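## Task

Raise one end of the yellow wire well above the crate; near the arm's highest reach counts, a shallow lift does not. Before closing on the wire, open the fingers around it by at least a thumb's width, unless they were already opened far from the whole wire; closing on it without this may fail the run. If the crate tips halfway over, the run fails. It is done only when that gripper holds the end up above the table, the other arm is not touching the wire, and no part of the wire touches anything else more than a finger's width above the crate rim. The other wire must stay in the crate with nothing hanging over a wall, the crate must be upright and wholly on the table, and neither gripper may hold anything except that one end.

## Robot and tools

Robot: two six-joint arms, left_arm and right_arm, each with a parallel two-finger gripper, in a physics simulation. Bases in the scene frame: left_arm at (-0.006, +0.271, +0.013) m, right_arm at (-0.003, -0.334, +0.021) m, both facing almost straight along +x.

Scene frame: origin at table-top height, midway between the arms, a few cm behind the near table edge. +x runs out over the table, +y toward left_arm, +z up. Arm names are not image sides. Gripper frame: fingers point along its +z, open and close along its y. The reported end-effector point sits between the pads, about 1 cm short of the fingertips; it can be a little off, more when the arm is stretched.

Command row (used by every moving tool): one flat list of 14 numbers covering both arms, left_arm's 7 first, then right_arm's 7, even if one arm stays put. Each arm's 7 are, in this exact order: shoulder, elbow, wrist roll, wrist pitch, waist, wrist yaw, then gripper. The six joint values are absolute target angles in radians (the same numbers Joint positions shows), not offsets. Nominal ranges: shoulder 0.000 to 3.142, elbow 0.000 to 3.142, wrist roll -2.094 to 2.094, wrist pitch -1.571 to 1.571, waist -2.618 to 3.054, wrist yaw -1.571 to 1.571. True ends may differ by up to 0.036 rad; a target more than 0.036 rad beyond a range end, and farther out than the current angle, is rejected; targets past the real end are clipped and reported as "joint sent to its limit". The gripper value is an absolute setting from -1 (shut) to +1 (wide open).

Tools:
- execute_actions(actions): a list of actions; each action is a table of 1 to 15 rows, each row run for one 1/30 s step; if fewer than 15 rows, the last repeats to fill 15 steps (0.5 s). An empty list just reports state and images.
- move(target, speed, blocking): target is one 14-number row as above; all joints travel on synchronized paths lasting 0.5 to 10 s, so the hand follows a curve. speed (0.01 to 2 rad/s, default 0.5) caps the joint with the longest travel. Paths ignore obstacles and the other arm; faster contact means harder hits, and aiming past a contact presses harder. Gripper values are applied at the start. blocking=false returns after 0.5 s while motion continues; then use wait or stop before issuing new motion.
- wait(seconds): 0 to 10 s, arms hold their last command.
- stop(): brakes a running move; needs stopping distance.
- zoom_image(camera, region): enlarges [x0, y0, x1, y1] pixels (max 504x504) of cam_high, cam_low, cam_left_wrist or cam_right_wrist; all images are 504x504.
- read_manual(section): licence text only.
- finished_scene(scene): ends scene 1 or 2 and reports success; irreversible. Call it only while the goal state is held.

Motion limits: each joint target is kept within a fixed lead of its measured angle (waist 0.202, shoulder 0.258, elbow 0.238, wrist pitch 0.573, wrist yaw and roll 0.522 rad), and a step that would shift the hand over 70 mm is scaled down, so big changes take several actions. Friction can leave a joint up to about 0.031 rad short; smaller corrections may do nothing. To keep a joint still, resend its Joint targets value.

Gripping: grip_measured is the motor setting on the -1..+1 scale. Pads touch at about -0.94; each mm of width adds about 0.0208 (so -1 plus roughly 0.0208 per mm). After contact the fingers stop but the motor keeps going toward your number; sending lower presses harder. Keep resending the closing number to hold. Thin items under ~5 mm get less force.

Result contents: the state line per arm (end-effector position in m and quaternion wxyz); Joint positions (six angles in rad plus opening in m, 0.093 open to 0.000 shut, about 1 mm error); Joint velocities; Joint targets (what joints are driven toward now); grip_measured; per-step readings with HELD marking steps where an arm was held back; "joint command not followed" when the clearance check altered targets; for move, a "move:" line giving the outcome (done, off_target, moving, held, fault), limits=held or limits=none, and each arm's joint farthest from target. MOTOR HOT appears from 75 °C; FAULT lines mean an arm was stopped (at 90 °C for 10 s; at 100 °C it goes limp and falls), so don't hold loads longer than needed.

Avoid: arms colliding or pressing each other; hitting the bar and plate behind the bases (up to 3 cm above the table, no warning); knocking anything off the table; tipping the crate; dropping the wire, slamming or shoving hard. Occasional small pushes may move loose objects. Less robot time and smoother, lower-effort motion is better.

Each tool is called as a command line: name --argument value for each argument, lists and objects as JSON in quotes; but a table of rows of numbers goes row by row, as --pt "numbers of a row", without its own name.

## Session

execute_actions --actions '[]'

Scene clock: 0.00 s.
left_arm: end_effector_position=(+0.4048, -0.1204, +0.2025) grip_measured=+0.981 end_effector_quat_wxyz=(+0.594, -0.213, +0.736, -0.245) | right_arm: end_effector_position=(+0.1614, -0.4999, +0.1539) grip_measured=+0.985 end_effector_quat_wxyz=(-0.085, +0.467, +0.880, -0.006)
Joint names: [shoulder, elbow, wrist roll, wrist pitch, waist, wrist yaw]
Joint positions: left_arm=[ 2.071  1.394 -0.882  0.406 -1.044 -0.858  0.092] | right_arm=[ 1.567  1.308  0.245 -1.47  -0.787  0.064  0.092]
Joint velocities: left_arm=[-0.027 -0.002  0.051 -0.037  0.007  0.066 -0.   ] | right_arm=[-0.012 -0.017 -0.037  0.066 -0.017 -0.007  0.001]
Motor temperatures (°C, as the motors report them): left_arm=[22 23 22 21 21 21] | right_arm=[21 23 21 23 21 23]
Joint targets: left_arm=[2.071 1.394 -0.882 0.406 -1.044 -0.858] | right_arm=[1.567 1.308 0.245 -1.470 -0.787 0.064]

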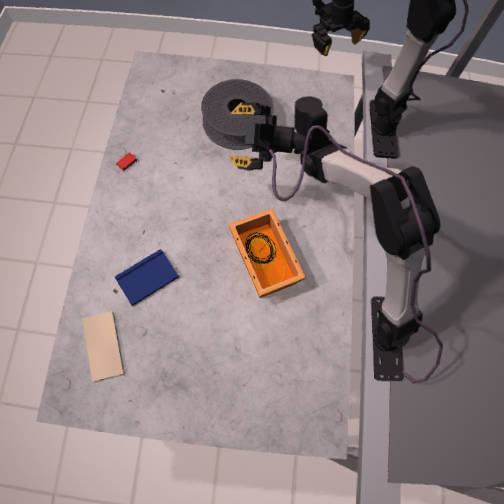

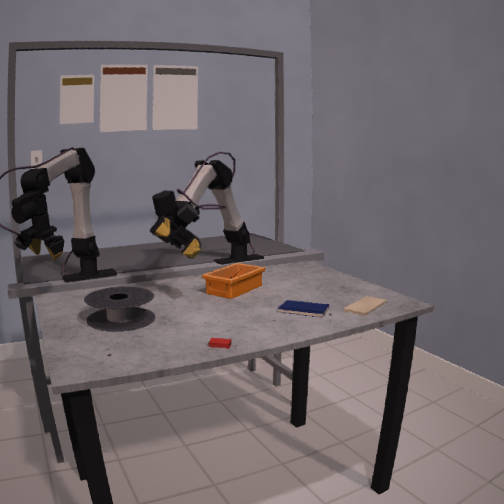

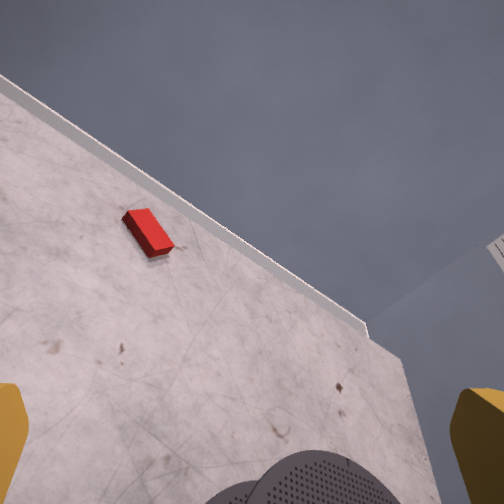

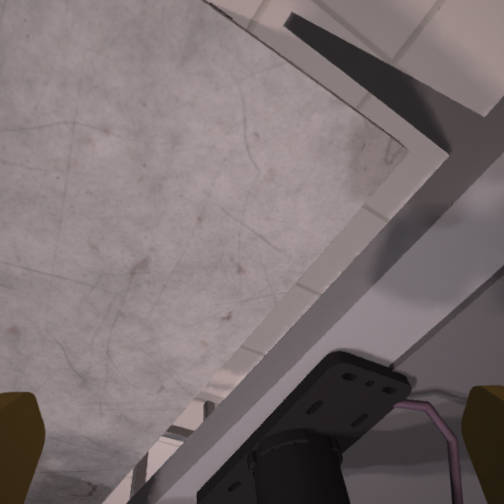

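zoom_image --camera "cam_high" --region '[210, 195, 320, 305]'

zoom_image --camera "cam_low" --region '[185, 245, 285, 310]'

Region (210, 195, 320, 305) of cam_high's 504x504 image, scaled by 4.582, with more detail than that image has.

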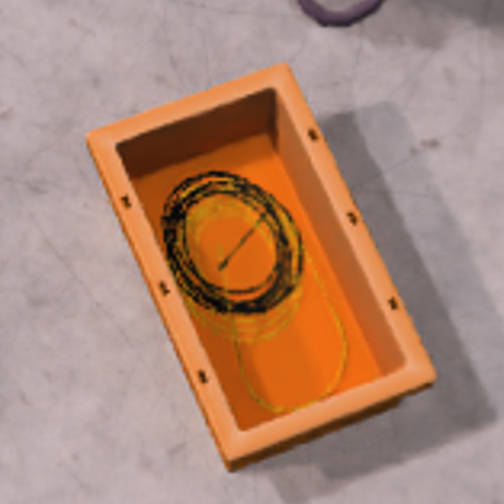

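Region (185, 245, 285, 310) of cam_low's 504x504 image, scaled by 5.040, with more detail than that image has; it fills the top 328 rows of this view, and the rest is white.

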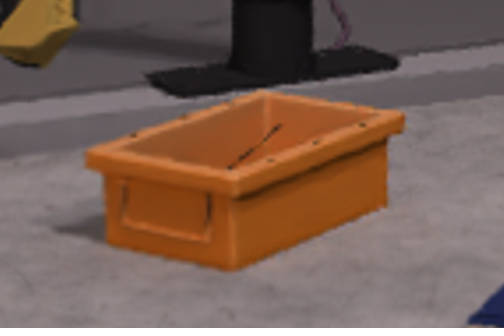

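move --target '[1.599,1.428,0,-0.963,-0.63,0,1,1.567,1.308,0.245,-1.47,-0.787,0.064,1]' --speed 1.0

Scene clock: 5.33 s.
left_arm: end_effector_position=(+0.3124, +0.0638, +0.1768) grip_measured=+0.981 end_effector_quat_wxyz=(+0.197, +0.276, +0.939, -0.054) | right_arm: end_effector_position=(+0.1614, -0.4999, +0.1539) grip_measured=+0.985 end_effector_quat_wxyz=(-0.085, +0.467, +0.880, -0.006)
Joint names: [shoulder, elbow, wrist roll, wrist pitch, waist, wrist yaw]
Joint positions: left_arm=[ 1.612  1.405 -0.007 -0.954 -0.636 -0.008  0.092] | right_arm=[ 1.567  1.308  0.245 -1.47  -0.787  0.064  0.092]
Joint velocities: left_arm=[-0.022  0.017  0.022 -0.051  0.002  0.051 -0.   ] | right_arm=[-0.022  0.012 -0.022  0.066 -0.022 -0.007 -0.   ]
Motor temperatures (°C, as the motors report them): left_arm=[25 24 22 23 21 21] | right_arm=[22 24 21 23 21 23]
Joint targets: left_arm=[1.599 1.428 -0.000 -0.963 -0.630 0.000] | right_arm=[1.567 1.308 0.245 -1.470 -0.787 0.064]
move: off_target (left_arm); limits=none; left_arm: farthest joint: the elbow, 0.023 radians from its target (0.034 radians at the start); right_arm: farthest joint: the waist, 0.000 radians from its target (0.000 radians at the start)

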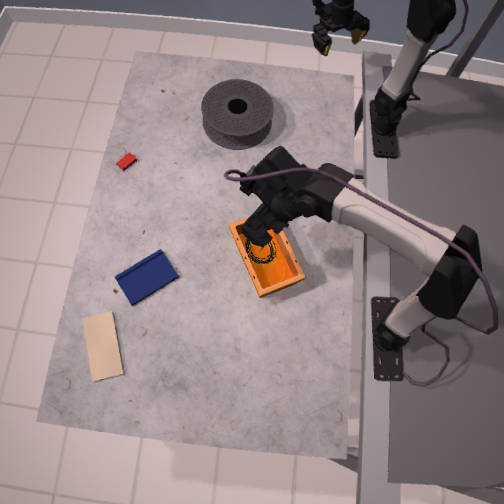

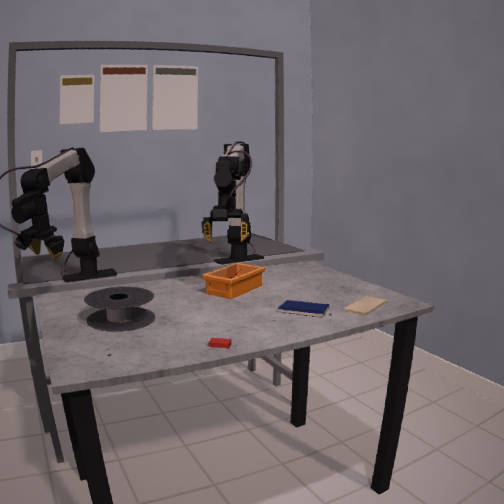

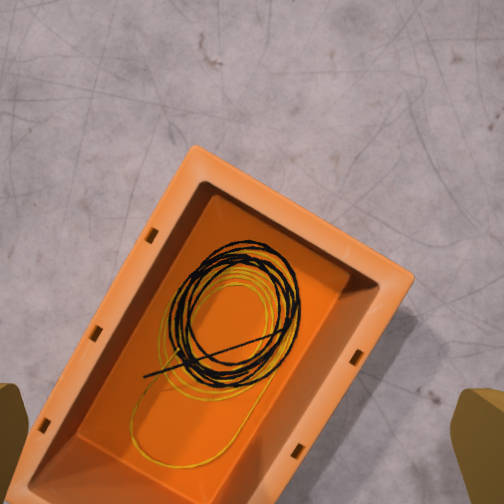

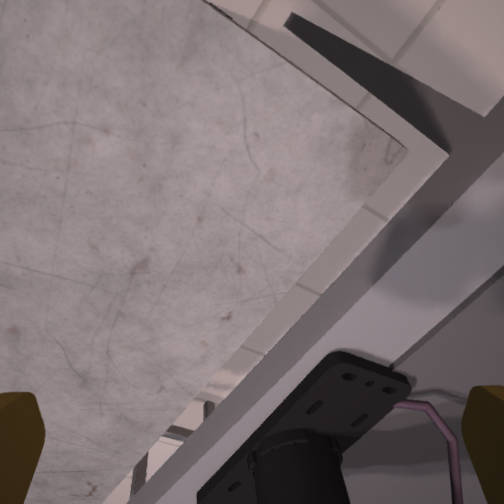

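zoom_image --camera "cam_left_wrist" --region '[100, 230, 340, 480]'

zoom_image --camera "cam_left_wrist" --region '[120, 310, 240, 430]'

Region (100, 230, 340, 480) of cam_left_wrist's 504x504 image, scaled by 2.016, with more detail than that image has; it fills the left 484 columns of this view, and the rest is white.

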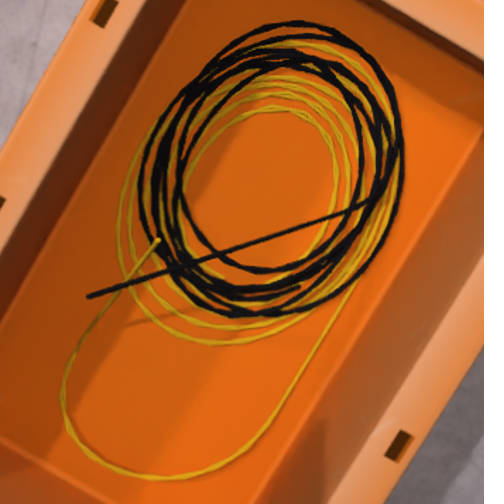

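Region (120, 310, 240, 430) of cam_left_wrist's 504x504 image, scaled by 4.200, with more detail than that image has.

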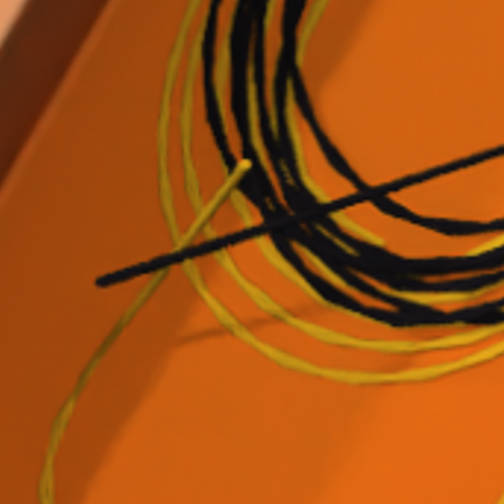

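move --target '[1.292,0.89,0,-0.725,-0.488,0,1,1.567,1.308,0.245,-1.47,-0.787,0.064,1]' --speed 0.8

Scene clock: 9.37 s.
left_arm: end_effector_position=(+0.2673, +0.1433, +0.1210) grip_measured=+0.981 end_effector_quat_wxyz=(+0.208, +0.210, +0.954, -0.043) | right_arm: end_effector_position=(+0.1614, -0.4999, +0.1539) grip_measured=+0.985 end_effector_quat_wxyz=(-0.085, +0.467, +0.880, -0.006)
Joint names: [shoulder, elbow, wrist roll, wrist pitch, waist, wrist yaw]
Joint positions: left_arm=[ 1.311  0.909 -0.005 -0.743 -0.496 -0.007  0.092] | right_arm=[ 1.567  1.308  0.245 -1.47  -0.787  0.064  0.092]
Joint velocities: left_arm=[ 0.012 -0.007 -0.007 -0.022  0.017 -0.007  0.001] | right_arm=[-0.012  0.007 -0.037  0.051 -0.002 -0.007 -0.   ]
Motor temperatures (°C, as the motors report them): left_arm=[26 26 22 24 21 21] | right_arm=[22 24 21 23 21 23]
Joint targets: left_arm=[1.292 0.890 0.000 -0.725 -0.488 0.000] | right_arm=[1.567 1.308 0.245 -1.470 -0.787 0.064]
move: done; limits=none; left_arm: farthest joint: the shoulder, 0.019 radians from its target (0.320 radians at the start); right_arm: farthest joint: the waist, 0.000 radians from its target (0.000 radians at the start)

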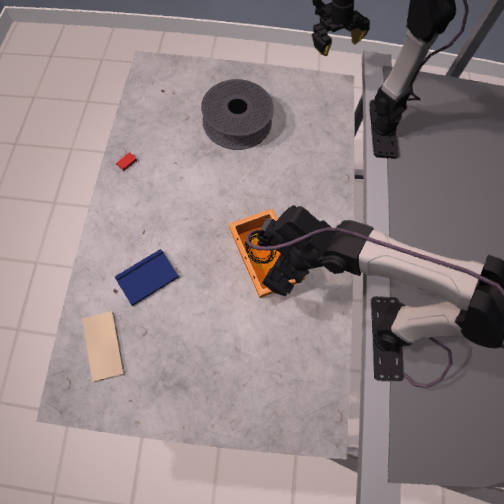

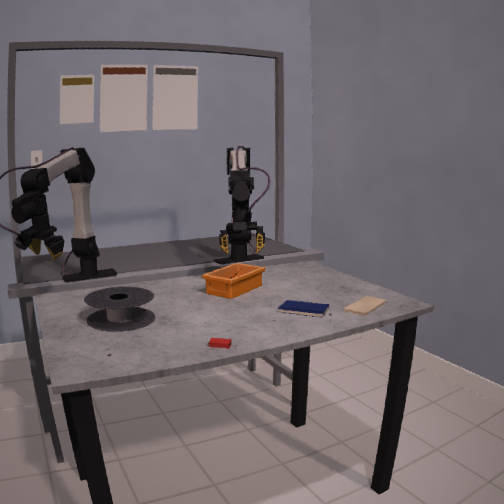

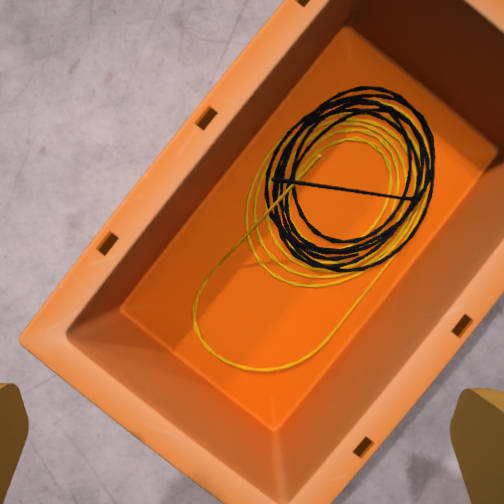

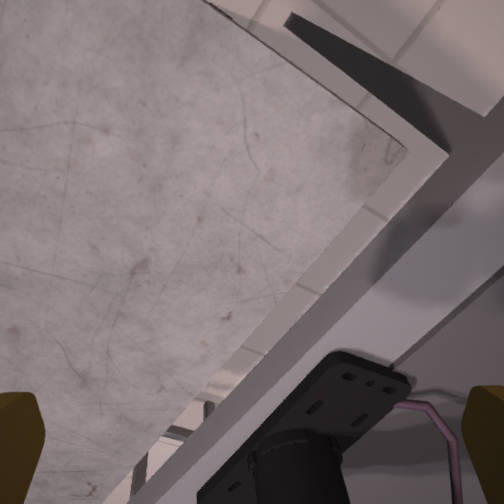

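zoom_image --camera "cam_left_wrist" --region '[180, 80, 450, 380]'

Region (180, 80, 450, 380) of cam_left_wrist's 504x504 image, scaled by 1.680, with more detail than that image has; it fills the left 454 columns of this view, and the rest is white.

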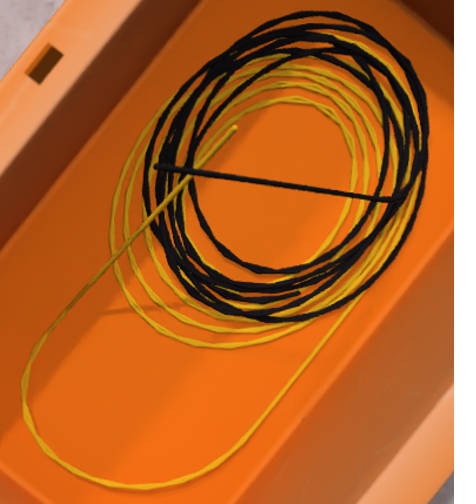

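move --target '[1.372,0.756,0.545,-0.445,-0.522,0,-0.4,1.567,1.308,0.245,-1.47,-0.787,0.064,1]' --speed 0.7

Scene clock: 16.07 s.
left_arm: end_effector_position=(+0.2855, +0.1290, +0.0910) grip_measured=-0.399 end_effector_quat_wxyz=(+0.260, +0.460, +0.849, +0.015) | right_arm: end_effector_position=(+0.1614, -0.4999, +0.1539) grip_measured=+0.985 end_effector_quat_wxyz=(-0.085, +0.467, +0.880, -0.006)
Joint names: [shoulder, elbow, wrist roll, wrist pitch, waist, wrist yaw]
Joint positions: left_arm=[ 1.359  0.776  0.539 -0.462 -0.513 -0.007  0.026] | right_arm=[ 1.567  1.308  0.245 -1.47  -0.787  0.064  0.092]
Joint velocities: left_arm=[-0.017 -0.012  0.007  0.007  0.007  0.007 -0.001] | right_arm=[ 0.007 -0.002 -0.022 -0.125  0.012  0.007 -0.   ]
Motor temperatures (°C, as the motors report them): left_arm=[27 26 22 24 21 21] | right_arm=[23 25 21 23 21 23]
Joint targets: left_arm=[1.372 0.756 0.545 -0.445 -0.522 -0.000] | right_arm=[1.567 1.308 0.245 -1.470 -0.787 0.064]
move: done; limits=none; left_arm: farthest joint: the elbow, 0.020 radians from its target (0.153 radians at the start); right_arm: farthest joint: the waist, 0.000 radians from its target (0.000 radians at the start)

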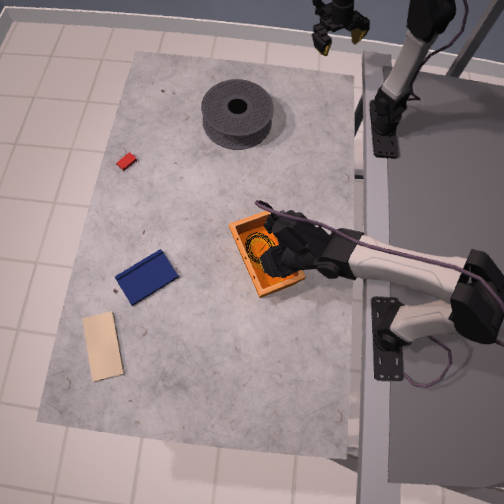

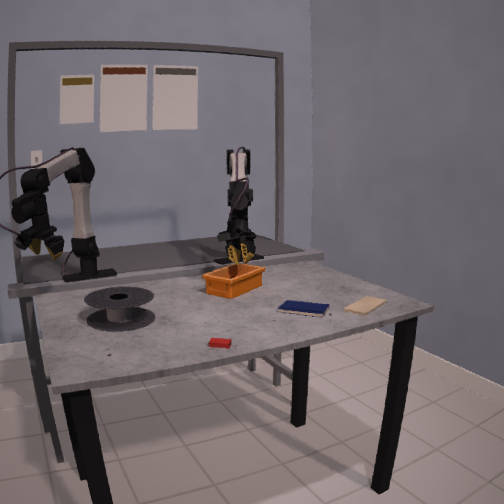

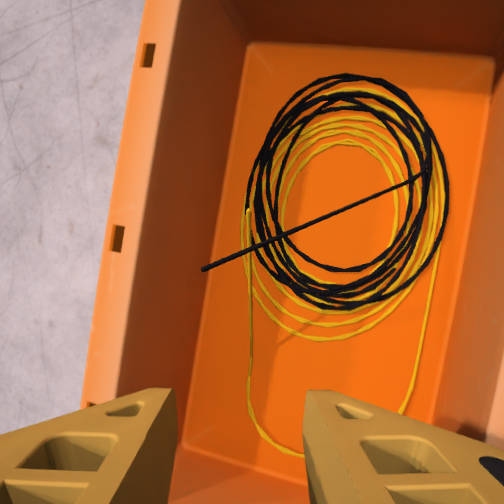

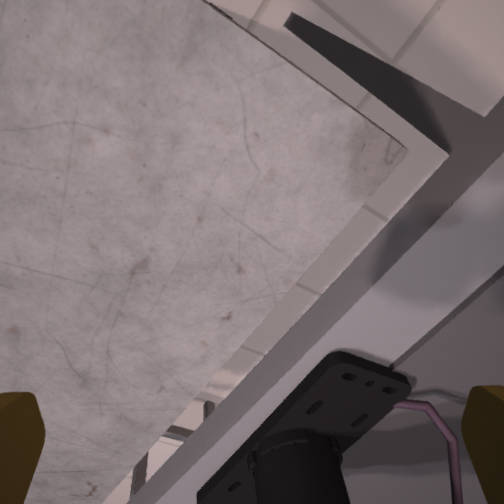

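move --target '[1.563,0.719,0.545,-0.219,-0.534,0,-0.4,1.567,1.308,0.245,-1.47,-0.787,0.064,1]' --speed 0.3

Scene clock: 18.23 s.
left_arm: end_effector_position=(+0.3043, +0.1151, +0.0439) grip_measured=-0.399 end_effector_quat_wxyz=(+0.256, +0.466, +0.847, +0.013) | right_arm: end_effector_position=(+0.1614, -0.4999, +0.1539) grip_measured=+0.985 end_effector_quat_wxyz=(-0.085, +0.467, +0.880, -0.006)
Joint names: [shoulder, elbow, wrist roll, wrist pitch, waist, wrist yaw]
Joint positions: left_arm=[ 1.551  0.739  0.54  -0.241 -0.525 -0.007  0.026] | right_arm=[ 1.567  1.308  0.245 -1.47  -0.787  0.064  0.092]
Joint velocities: left_arm=[-0.007 -0.012  0.007 -0.007  0.007  0.051  0.   ] | right_arm=[ 0.007 -0.017 -0.007  0.022  0.002  0.066  0.   ]
Motor temperatures (°C, as the motors report them): left_arm=[26 26 22 25 21 21] | right_arm=[23 25 21 23 21 23]
Joint targets: left_arm=[1.563 0.719 0.545 -0.219 -0.534 -0.000] | right_arm=[1.567 1.308 0.245 -1.470 -0.787 0.064]
move: off_target (left_arm); limits=none; left_arm: farthest joint: the wrist pitch, 0.022 radians from its target (0.243 radians at the start); right_arm: farthest joint: the waist, 0.000 radians from its target (0.000 radians at the start)

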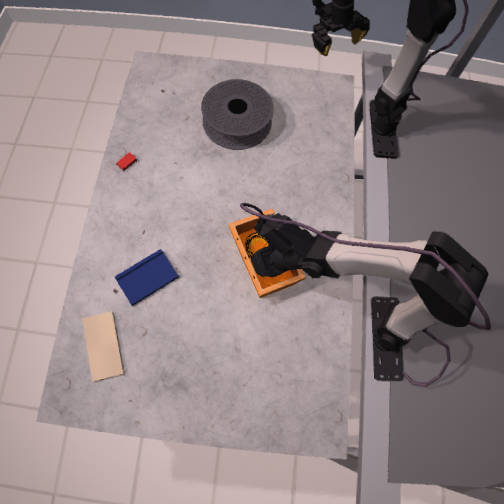

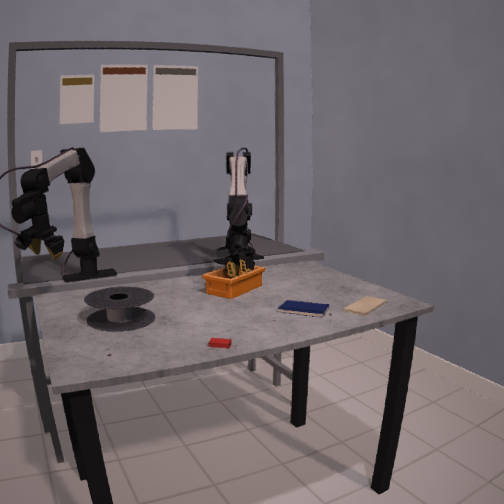

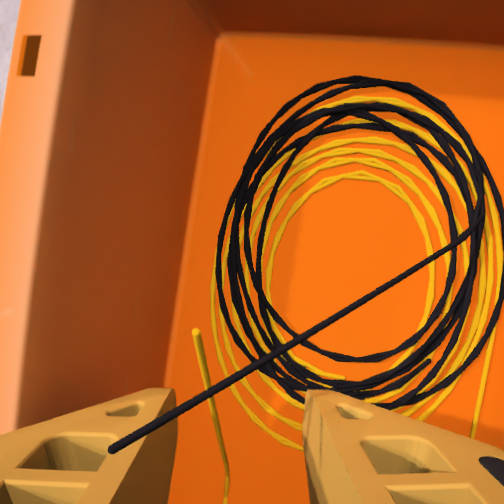

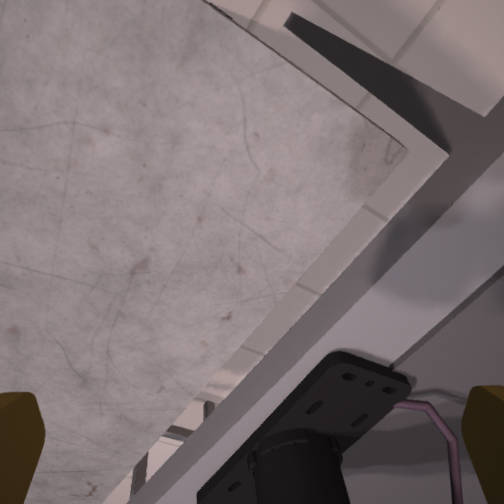

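execute_actions --actions '[[[1.563,0.719,0.545,-0.219,-0.534,0,-0.5,1.567,1.308,0.245,-1.47,-0.787,0.064,1],[1.563,0.719,0.545,-0.219,-0.534,0,-0.55,1.567,1.308,0.245,-1.47,-0.787,0.064,1],[1.563,0.719,0.545,-0.219,-0.534,0,-0.6,1.567,1.308,0.245,-1.47,-0.787,0.064,1],[1.563,0.719,0.545,-0.219,-0.534,0,-0.65,1.567,1.308,0.245,-1.47,-0.787,0.064,1],[1.563,0.719,0.545,-0.219,-0.534,0,-0.7,1.567,1.308,0.245,-1.47,-0.787,0.064,1],[1.563,0.719,0.545,-0.219,-0.534,0,-0.76,1.567,1.308,0.245,-1.47,-0.787,0.064,1]]]'

move --target '[1.563,0.719,0.545,-0.177,-0.552,0,-0.76,1.567,1.308,0.245,-1.47,-0.787,0.064,1]' --speed 0.1

Scene clock: 20.00 s.
left_arm: end_effector_position=(+0.3052, +0.1146, +0.0444) grip_measured=-0.758 end_effector_quat_wxyz=(+0.258, +0.466, +0.846, +0.013) | right_arm: end_effector_position=(+0.1614, -0.4999, +0.1539) grip_measured=+0.985 end_effector_quat_wxyz=(-0.085, +0.467, +0.880, -0.006)
Joint names: [shoulder, elbow, wrist roll, wrist pitch, waist, wrist yaw]
Joint positions: left_arm=[ 1.551  0.739  0.54  -0.236 -0.525 -0.007  0.009] | right_arm=[ 1.567  1.308  0.245 -1.47  -0.787  0.064  0.092]
Joint velocities: left_arm=[-0.007  0.012  0.066  0.007 -0.017 -0.037  0.   ] | right_arm=[ 0.017 -0.002 -0.051 -0.051 -0.017  0.007  0.   ]
Motor temperatures (°C, as the motors report them): left_arm=[27 26 22 25 21 21] | right_arm=[23 25 21 23 21 23]
Joint targets: left_arm=[1.563 0.719 0.545 -0.219 -0.534 -0.000] | right_arm=[1.567 1.308 0.245 -1.470 -0.787 0.064]
Step readings (joint positions):
0: left_arm=[1.551 0.739 0.540 -0.241 -0.525 -0.007] | right_arm=[1.567 1.308 0.245 -1.470 -0.787 0.064]
1: left_arm=[1.551 0.739 0.540 -0.240 -0.525 -0.007] | right_arm=[1.567 1.308 0.245 -1.470 -0.787 0.064]
2: left_arm=[1.551 0.739 0.540 -0.239 -0.525 -0.007] | right_arm=[1.567 1.308 0.245 -1.470 -0.787 0.064]
4: left_arm=[1.551 0.739 0.540 -0.238 -0.525 -0.007] | right_arm=[1.567 1.308 0.245 -1.470 -0.787 0.064]
8: left_arm=[1.551 0.739 0.540 -0.236 -0.525 -0.007] | right_arm=[1.567 1.308 0.245 -1.470 -0.787 0.064]
15: Joint positions above

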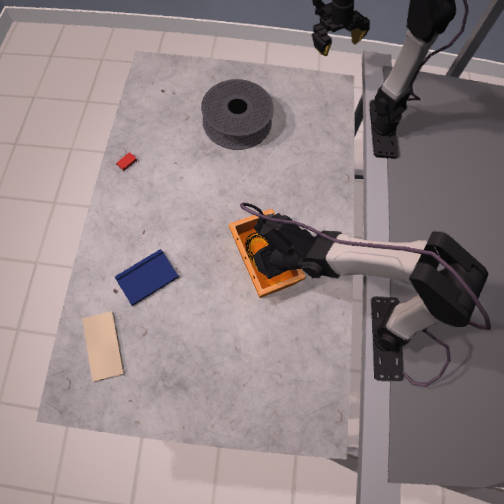

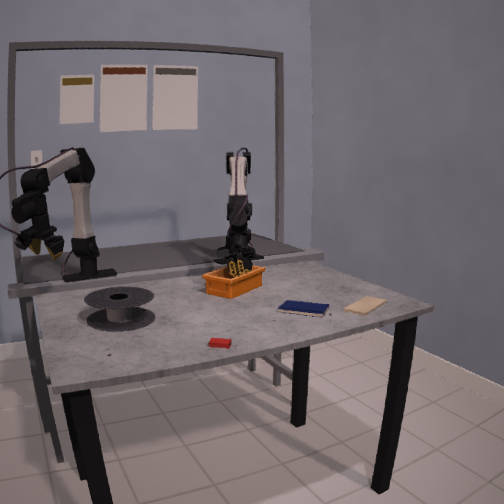

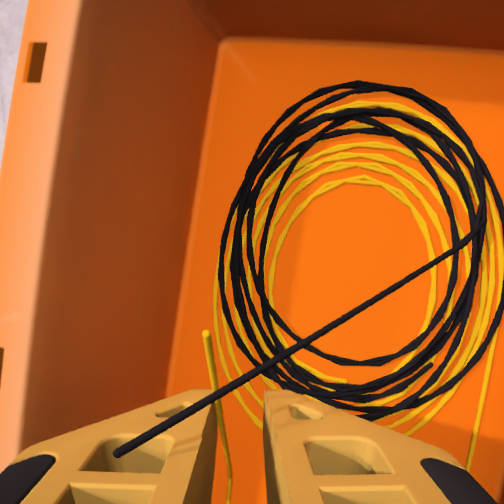

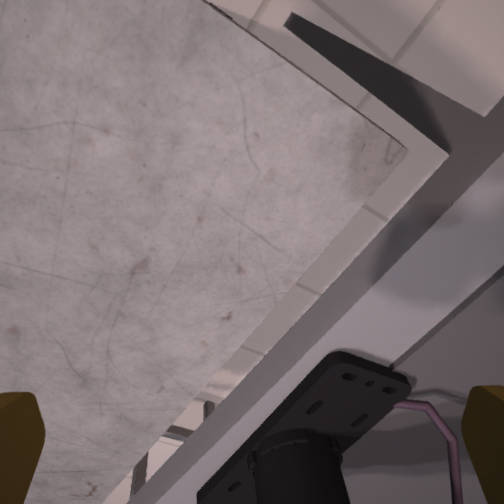

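Scene clock: 21.07 s.
left_arm: end_effector_position=(+0.3100, +0.1049, +0.0497) grip_measured=-0.758 end_effector_quat_wxyz=(+0.279, +0.471, +0.837, +0.011) | right_arm: end_effector_position=(+0.1614, -0.4999, +0.1539) grip_measured=+0.985 end_effector_quat_wxyz=(-0.085, +0.467, +0.880, -0.006)
Joint names: [shoulder, elbow, wrist roll, wrist pitch, waist, wrist yaw]
Joint positions: left_arm=[ 1.551  0.739  0.54  -0.194 -0.543 -0.007  0.009] | right_arm=[ 1.567  1.308  0.245 -1.47  -0.787  0.064  0.092]
Joint velocities: left_arm=[ 0.002 -0.007 -0.051  0.037 -0.007 -0.081 -0.   ] | right_arm=[ 0.007  0.012  0.066  0.007 -0.012 -0.007  0.   ]
Motor temperatures (°C, as the motors report them): left_arm=[27 27 22 25 21 21] | right_arm=[23 25 21 23 21 23]
Joint targets: left_arm=[1.563 0.719 0.545 -0.177 -0.552 0.000] | right_arm=[1.567 1.308 0.245 -1.470 -0.787 0.064]
move: done; limits=none; left_arm: farthest joint: the elbow, 0.020 radians from its target (0.020 radians at the start); right_arm: farthest joint: the waist, 0.000 radians from its target (0.000 radians at the start)

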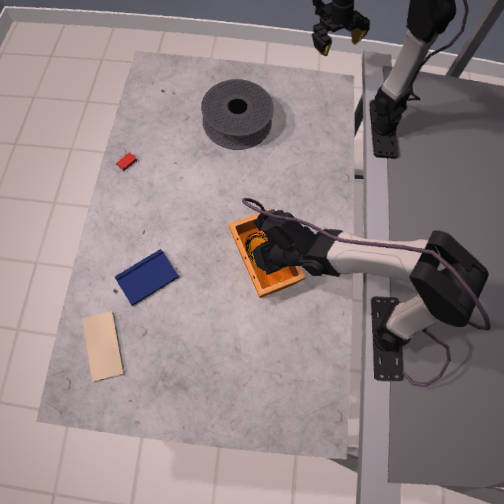

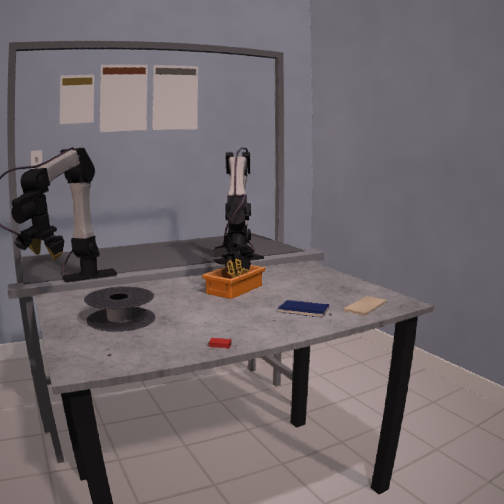

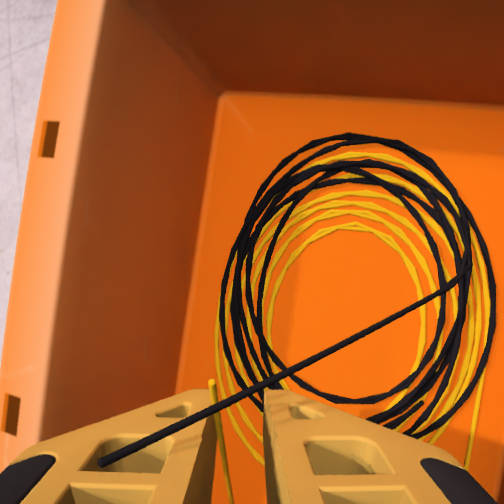

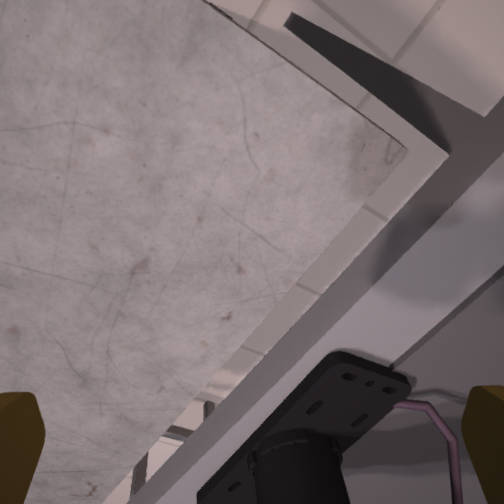

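execute_actions --actions '[[[1.563,0.719,0.545,-0.177,-0.552,0,-0.8,1.567,1.308,0.245,-1.47,-0.787,0.064,1],[1.563,0.719,0.545,-0.177,-0.552,0,-0.83,1.567,1.308,0.245,-1.47,-0.787,0.064,1],[1.563,0.719,0.545,-0.177,-0.552,0,-0.86,1.567,1.308,0.245,-1.47,-0.787,0.064,1],[1.563,0.719,0.545,-0.177,-0.552,0,-0.89,1.567,1.308,0.245,-1.47,-0.787,0.064,1],[1.563,0.719,0.545,-0.177,-0.552,0,-0.92,1.567,1.308,0.245,-1.47,-0.787,0.064,1],[1.563,0.719,0.545,-0.177,-0.552,0,-0.95,1.567,1.308,0.245,-1.47,-0.787,0.064,1],[1.563,0.719,0.545,-0.177,-0.552,0,-0.98,1.567,1.308,0.245,-1.47,-0.787,0.064,1],[1.563,0.719,0.545,-0.177,-0.552,0,-1,1.567,1.308,0.245,-1.47,-0.787,0.064,1]]]'

Scene clock: 22.10 s.
left_arm: end_effector_position=(+0.3101, +0.1048, +0.0497) grip_measured=-1.000 end_effector_quat_wxyz=(+0.279, +0.471, +0.837, +0.011) | right_arm: end_effector_position=(+0.1614, -0.4999, +0.1539) grip_measured=+0.985 end_effector_quat_wxyz=(-0.085, +0.467, +0.880, -0.006)
Joint names: [shoulder, elbow, wrist roll, wrist pitch, waist, wrist yaw]
Joint positions: left_arm=[ 1.551  0.739  0.54  -0.194 -0.543 -0.007  0.   ] | right_arm=[ 1.567  1.308  0.245 -1.47  -0.787  0.064  0.092]
Joint velocities: left_arm=[-0.002  0.002  0.051  0.007 -0.007 -0.007  0.   ] | right_arm=[-0.012 -0.002  0.007 -0.022  0.002 -0.007 -0.   ]
Motor temperatures (°C, as the motors report them): left_arm=[27 27 22 25 21 21] | right_arm=[23 25 21 23 21 23]
Joint targets: left_arm=[1.563 0.719 0.545 -0.177 -0.552 0.000] | right_arm=[1.567 1.308 0.245 -1.470 -0.787 0.064]
Step readings (joint positions):
0: left_arm=[1.551 0.739 0.540 -0.194 -0.543 -0.007] | right_arm=[1.567 1.308 0.245 -1.470 -0.787 0.064]
1: left_arm=[1.551 0.739 0.540 -0.194 -0.543 -0.007] | right_arm=[1.567 1.308 0.245 -1.470 -0.787 0.064]
2: left_arm=[1.551 0.739 0.540 -0.194 -0.543 -0.007] | right_arm=[1.567 1.308 0.245 -1.470 -0.787 0.064]
4: left_arm=[1.551 0.739 0.540 -0.194 -0.543 -0.007] | right_arm=[1.567 1.308 0.245 -1.470 -0.787 0.064]
8: left_arm=[1.551 0.739 0.540 -0.194 -0.543 -0.007] | right_arm=[1.567 1.308 0.245 -1.470 -0.787 0.064]
15: Joint positions above

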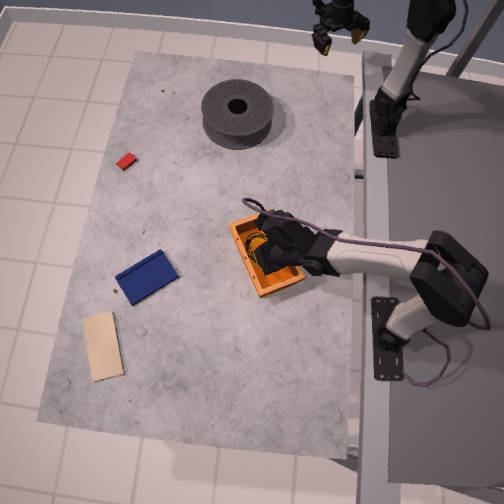

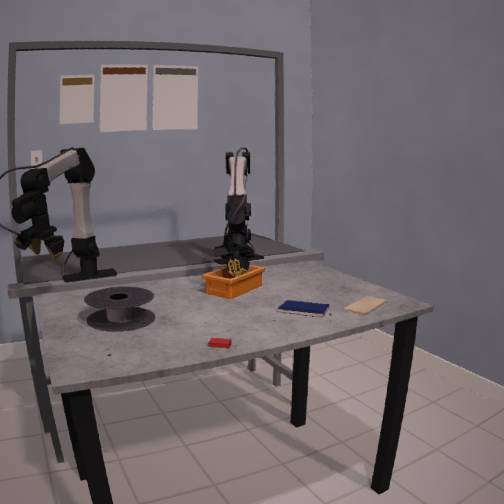

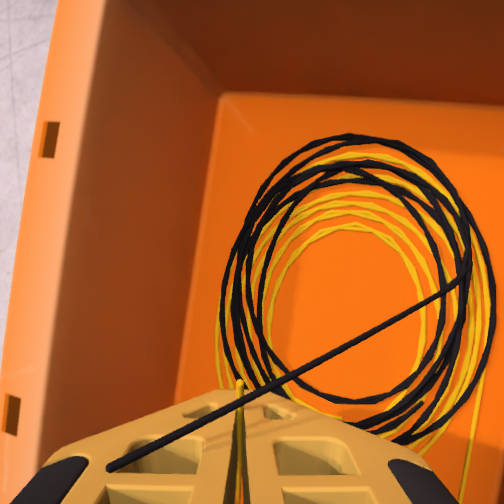

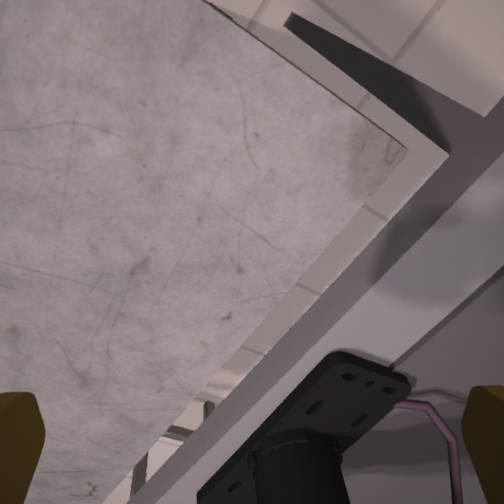

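move --target '[1.433,0.648,0.545,-0.235,-0.48,0,-1,1.567,1.308,0.245,-1.47,-0.787,0.064,1]' --speed 0.2

Scene clock: 23.43 s.
left_arm: end_effector_position=(+0.2988, +0.1315, +0.0553) grip_measured=-1.000 end_effector_quat_wxyz=(+0.280, +0.448, +0.849, +0.019) | right_arm: end_effector_position=(+0.1614, -0.4999, +0.1539) grip_measured=+0.985 end_effector_quat_wxyz=(-0.085, +0.467, +0.880, -0.006)
Joint names: [shoulder, elbow, wrist roll, wrist pitch, waist, wrist yaw]
Joint positions: left_arm=[ 1.449  0.67   0.54  -0.224 -0.489 -0.007  0.   ] | right_arm=[ 1.567  1.308  0.245 -1.47  -0.787  0.064  0.092]
Joint velocities: left_arm=[ 0.012 -0.012  0.037 -0.037 -0.002 -0.007  0.   ] | right_arm=[-0.007 -0.007  0.081  0.037 -0.007  0.022 -0.001]
Motor temperatures (°C, as the motors report them): left_arm=[27 27 22 25 21 21] | right_arm=[23 25 21 23 21 23]
Joint targets: left_arm=[1.433 0.648 0.545 -0.235 -0.480 -0.000] | right_arm=[1.567 1.308 0.245 -1.470 -0.787 0.064]
move: off_target (left_arm); limits=none; left_arm: farthest joint: the elbow, 0.022 radians from its target (0.091 radians at the start); right_arm: farthest joint: the waist, 0.000 radians from its target (0.000 radians at the start)

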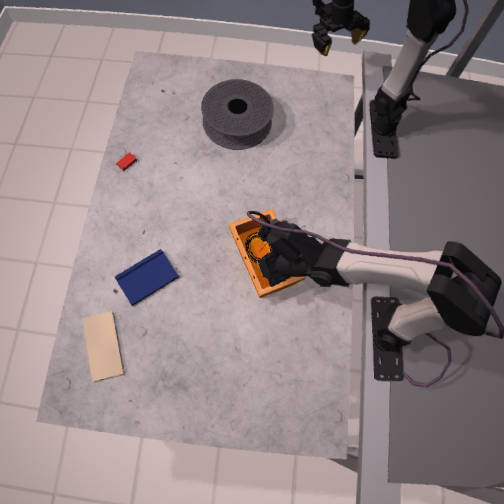

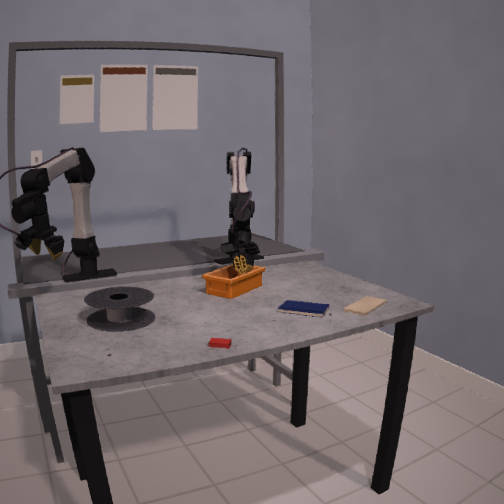

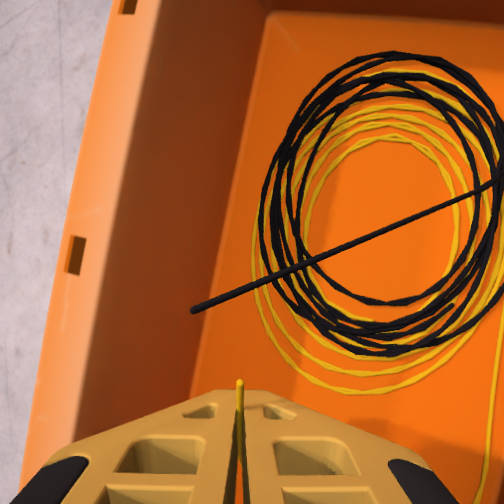

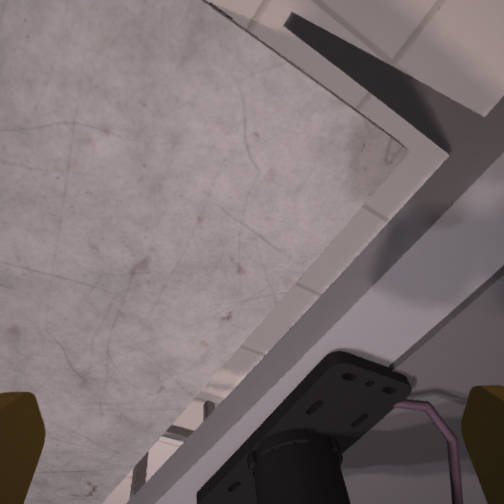

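move --target '[1.125,1.06,0.4,-0.915,-0.48,0,-1,1.567,1.308,0.245,-1.47,-0.787,0.064,1]' --speed 0.5

Scene clock: 25.97 s.
left_arm: end_effector_position=(+0.2568, +0.1506, +0.1983) grip_measured=-1.000 end_effector_quat_wxyz=(+0.281, +0.390, +0.877, +0.000) | right_arm: end_effector_position=(+0.1614, -0.4999, +0.1539) grip_measured=+0.985 end_effector_quat_wxyz=(-0.085, +0.467, +0.880, -0.006)
Joint names: [shoulder, elbow, wrist roll, wrist pitch, waist, wrist yaw]
Joint positions: left_arm=[ 1.136  1.04   0.407 -0.907 -0.489 -0.007  0.   ] | right_arm=[ 1.567  1.308  0.245 -1.47  -0.787  0.064  0.092]
Joint velocities: left_arm=[-0.002  0.002  0.066  0.022  0.007 -0.007  0.   ] | right_arm=[ 0.007 -0.002 -0.037 -0.007 -0.017 -0.037  0.001]
Motor temperatures (°C, as the motors report them): left_arm=[27 27 22 26 21 21] | right_arm=[23 25 21 23 21 23]
Joint targets: left_arm=[1.125 1.060 0.400 -0.915 -0.480 0.000] | right_arm=[1.567 1.308 0.245 -1.470 -0.787 0.064]
move: done; limits=none; left_arm: farthest joint: the elbow, 0.020 radians from its target (0.390 radians at the start); right_arm: farthest joint: the waist, 0.000 radians from its target (0.000 radians at the start)

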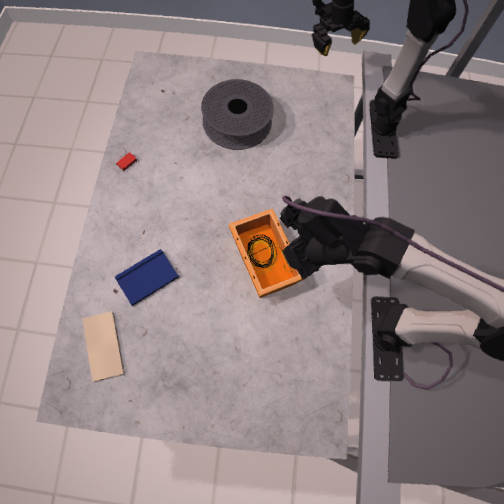

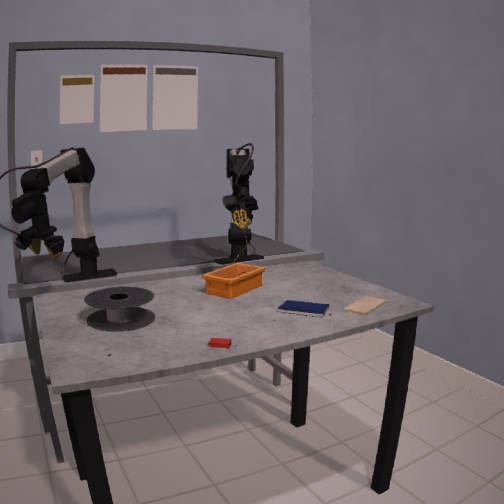

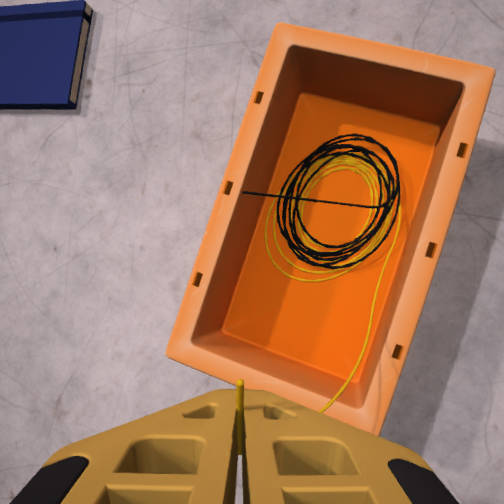

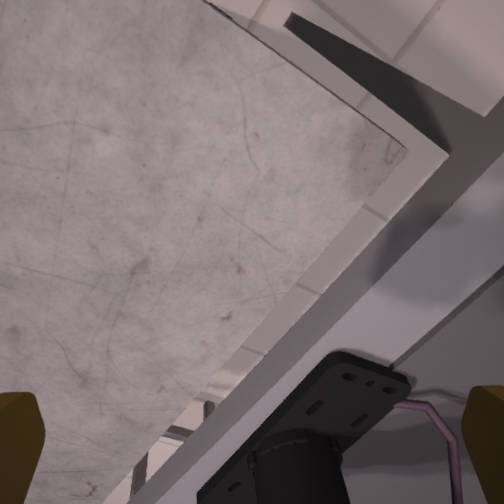

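move --target '[1.13,1.425,0.25,-1.18,-0.48,0,-1,1.621,1.193,0,-0.472,0.868,0,-1]' --speed 0.9

Scene clock: 29.73 s.
left_arm: end_effector_position=(+0.2476, +0.1547, +0.2977) grip_measured=-1.000 end_effector_quat_wxyz=(+0.326, +0.318, +0.890, -0.025) | right_arm: end_effector_position=(+0.2597, +0.0085, +0.1788) grip_measured=-1.000 end_effector_quat_wxyz=(+0.308, -0.411, +0.844, +0.155)
Joint names: [shoulder, elbow, wrist roll, wrist pitch, waist, wrist yaw]
Joint positions: left_arm=[ 1.136  1.401  0.256 -1.172 -0.489 -0.007  0.   ] | right_arm=[ 1.606  1.216  0.01  -0.487  0.867  0.002  0.   ]
Joint velocities: left_arm=[-0.007  0.002  0.007 -0.037 -0.002 -0.081  0.   ] | right_arm=[-0.012 -0.017 -0.051  0.066  0.012 -0.007  0.   ]
Motor temperatures (°C, as the motors report them): left_arm=[27 29 22 26 21 21] | right_arm=[24 26 21 23 21 23]
Joint targets: left_arm=[1.130 1.425 0.250 -1.180 -0.480 0.000] | right_arm=[1.621 1.193 0.000 -0.472 0.868 -0.000]
move: off_target (left_arm, right_arm); limits=none; left_arm: farthest joint: the elbow, 0.024 radians from its target (0.385 radians at the start); right_arm: farthest joint: the elbow, 0.023 radians from its target (0.115 radians at the start)

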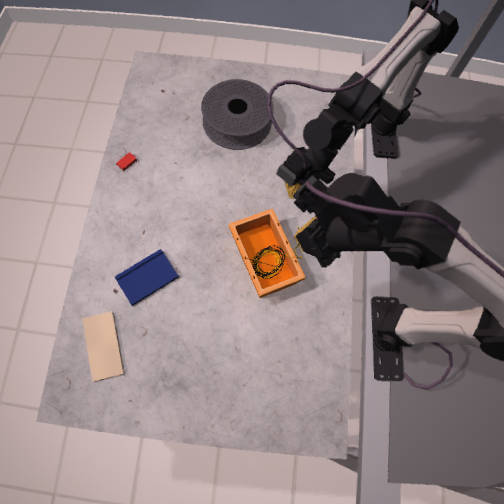

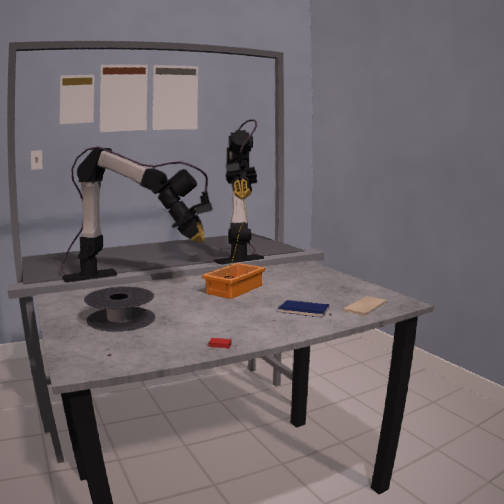

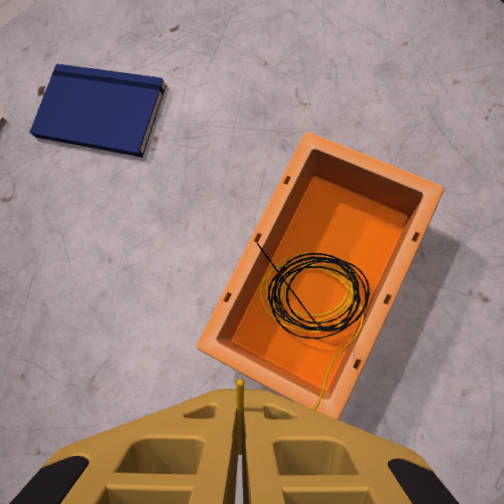

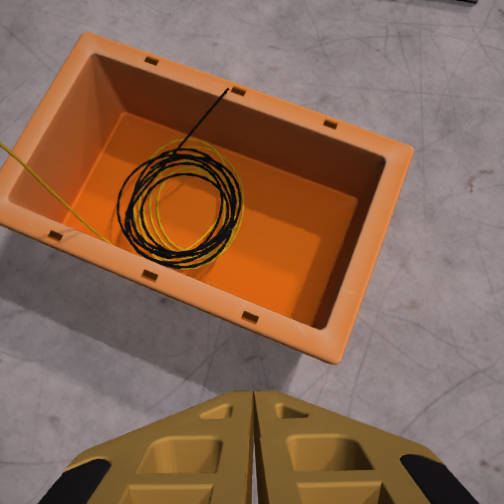

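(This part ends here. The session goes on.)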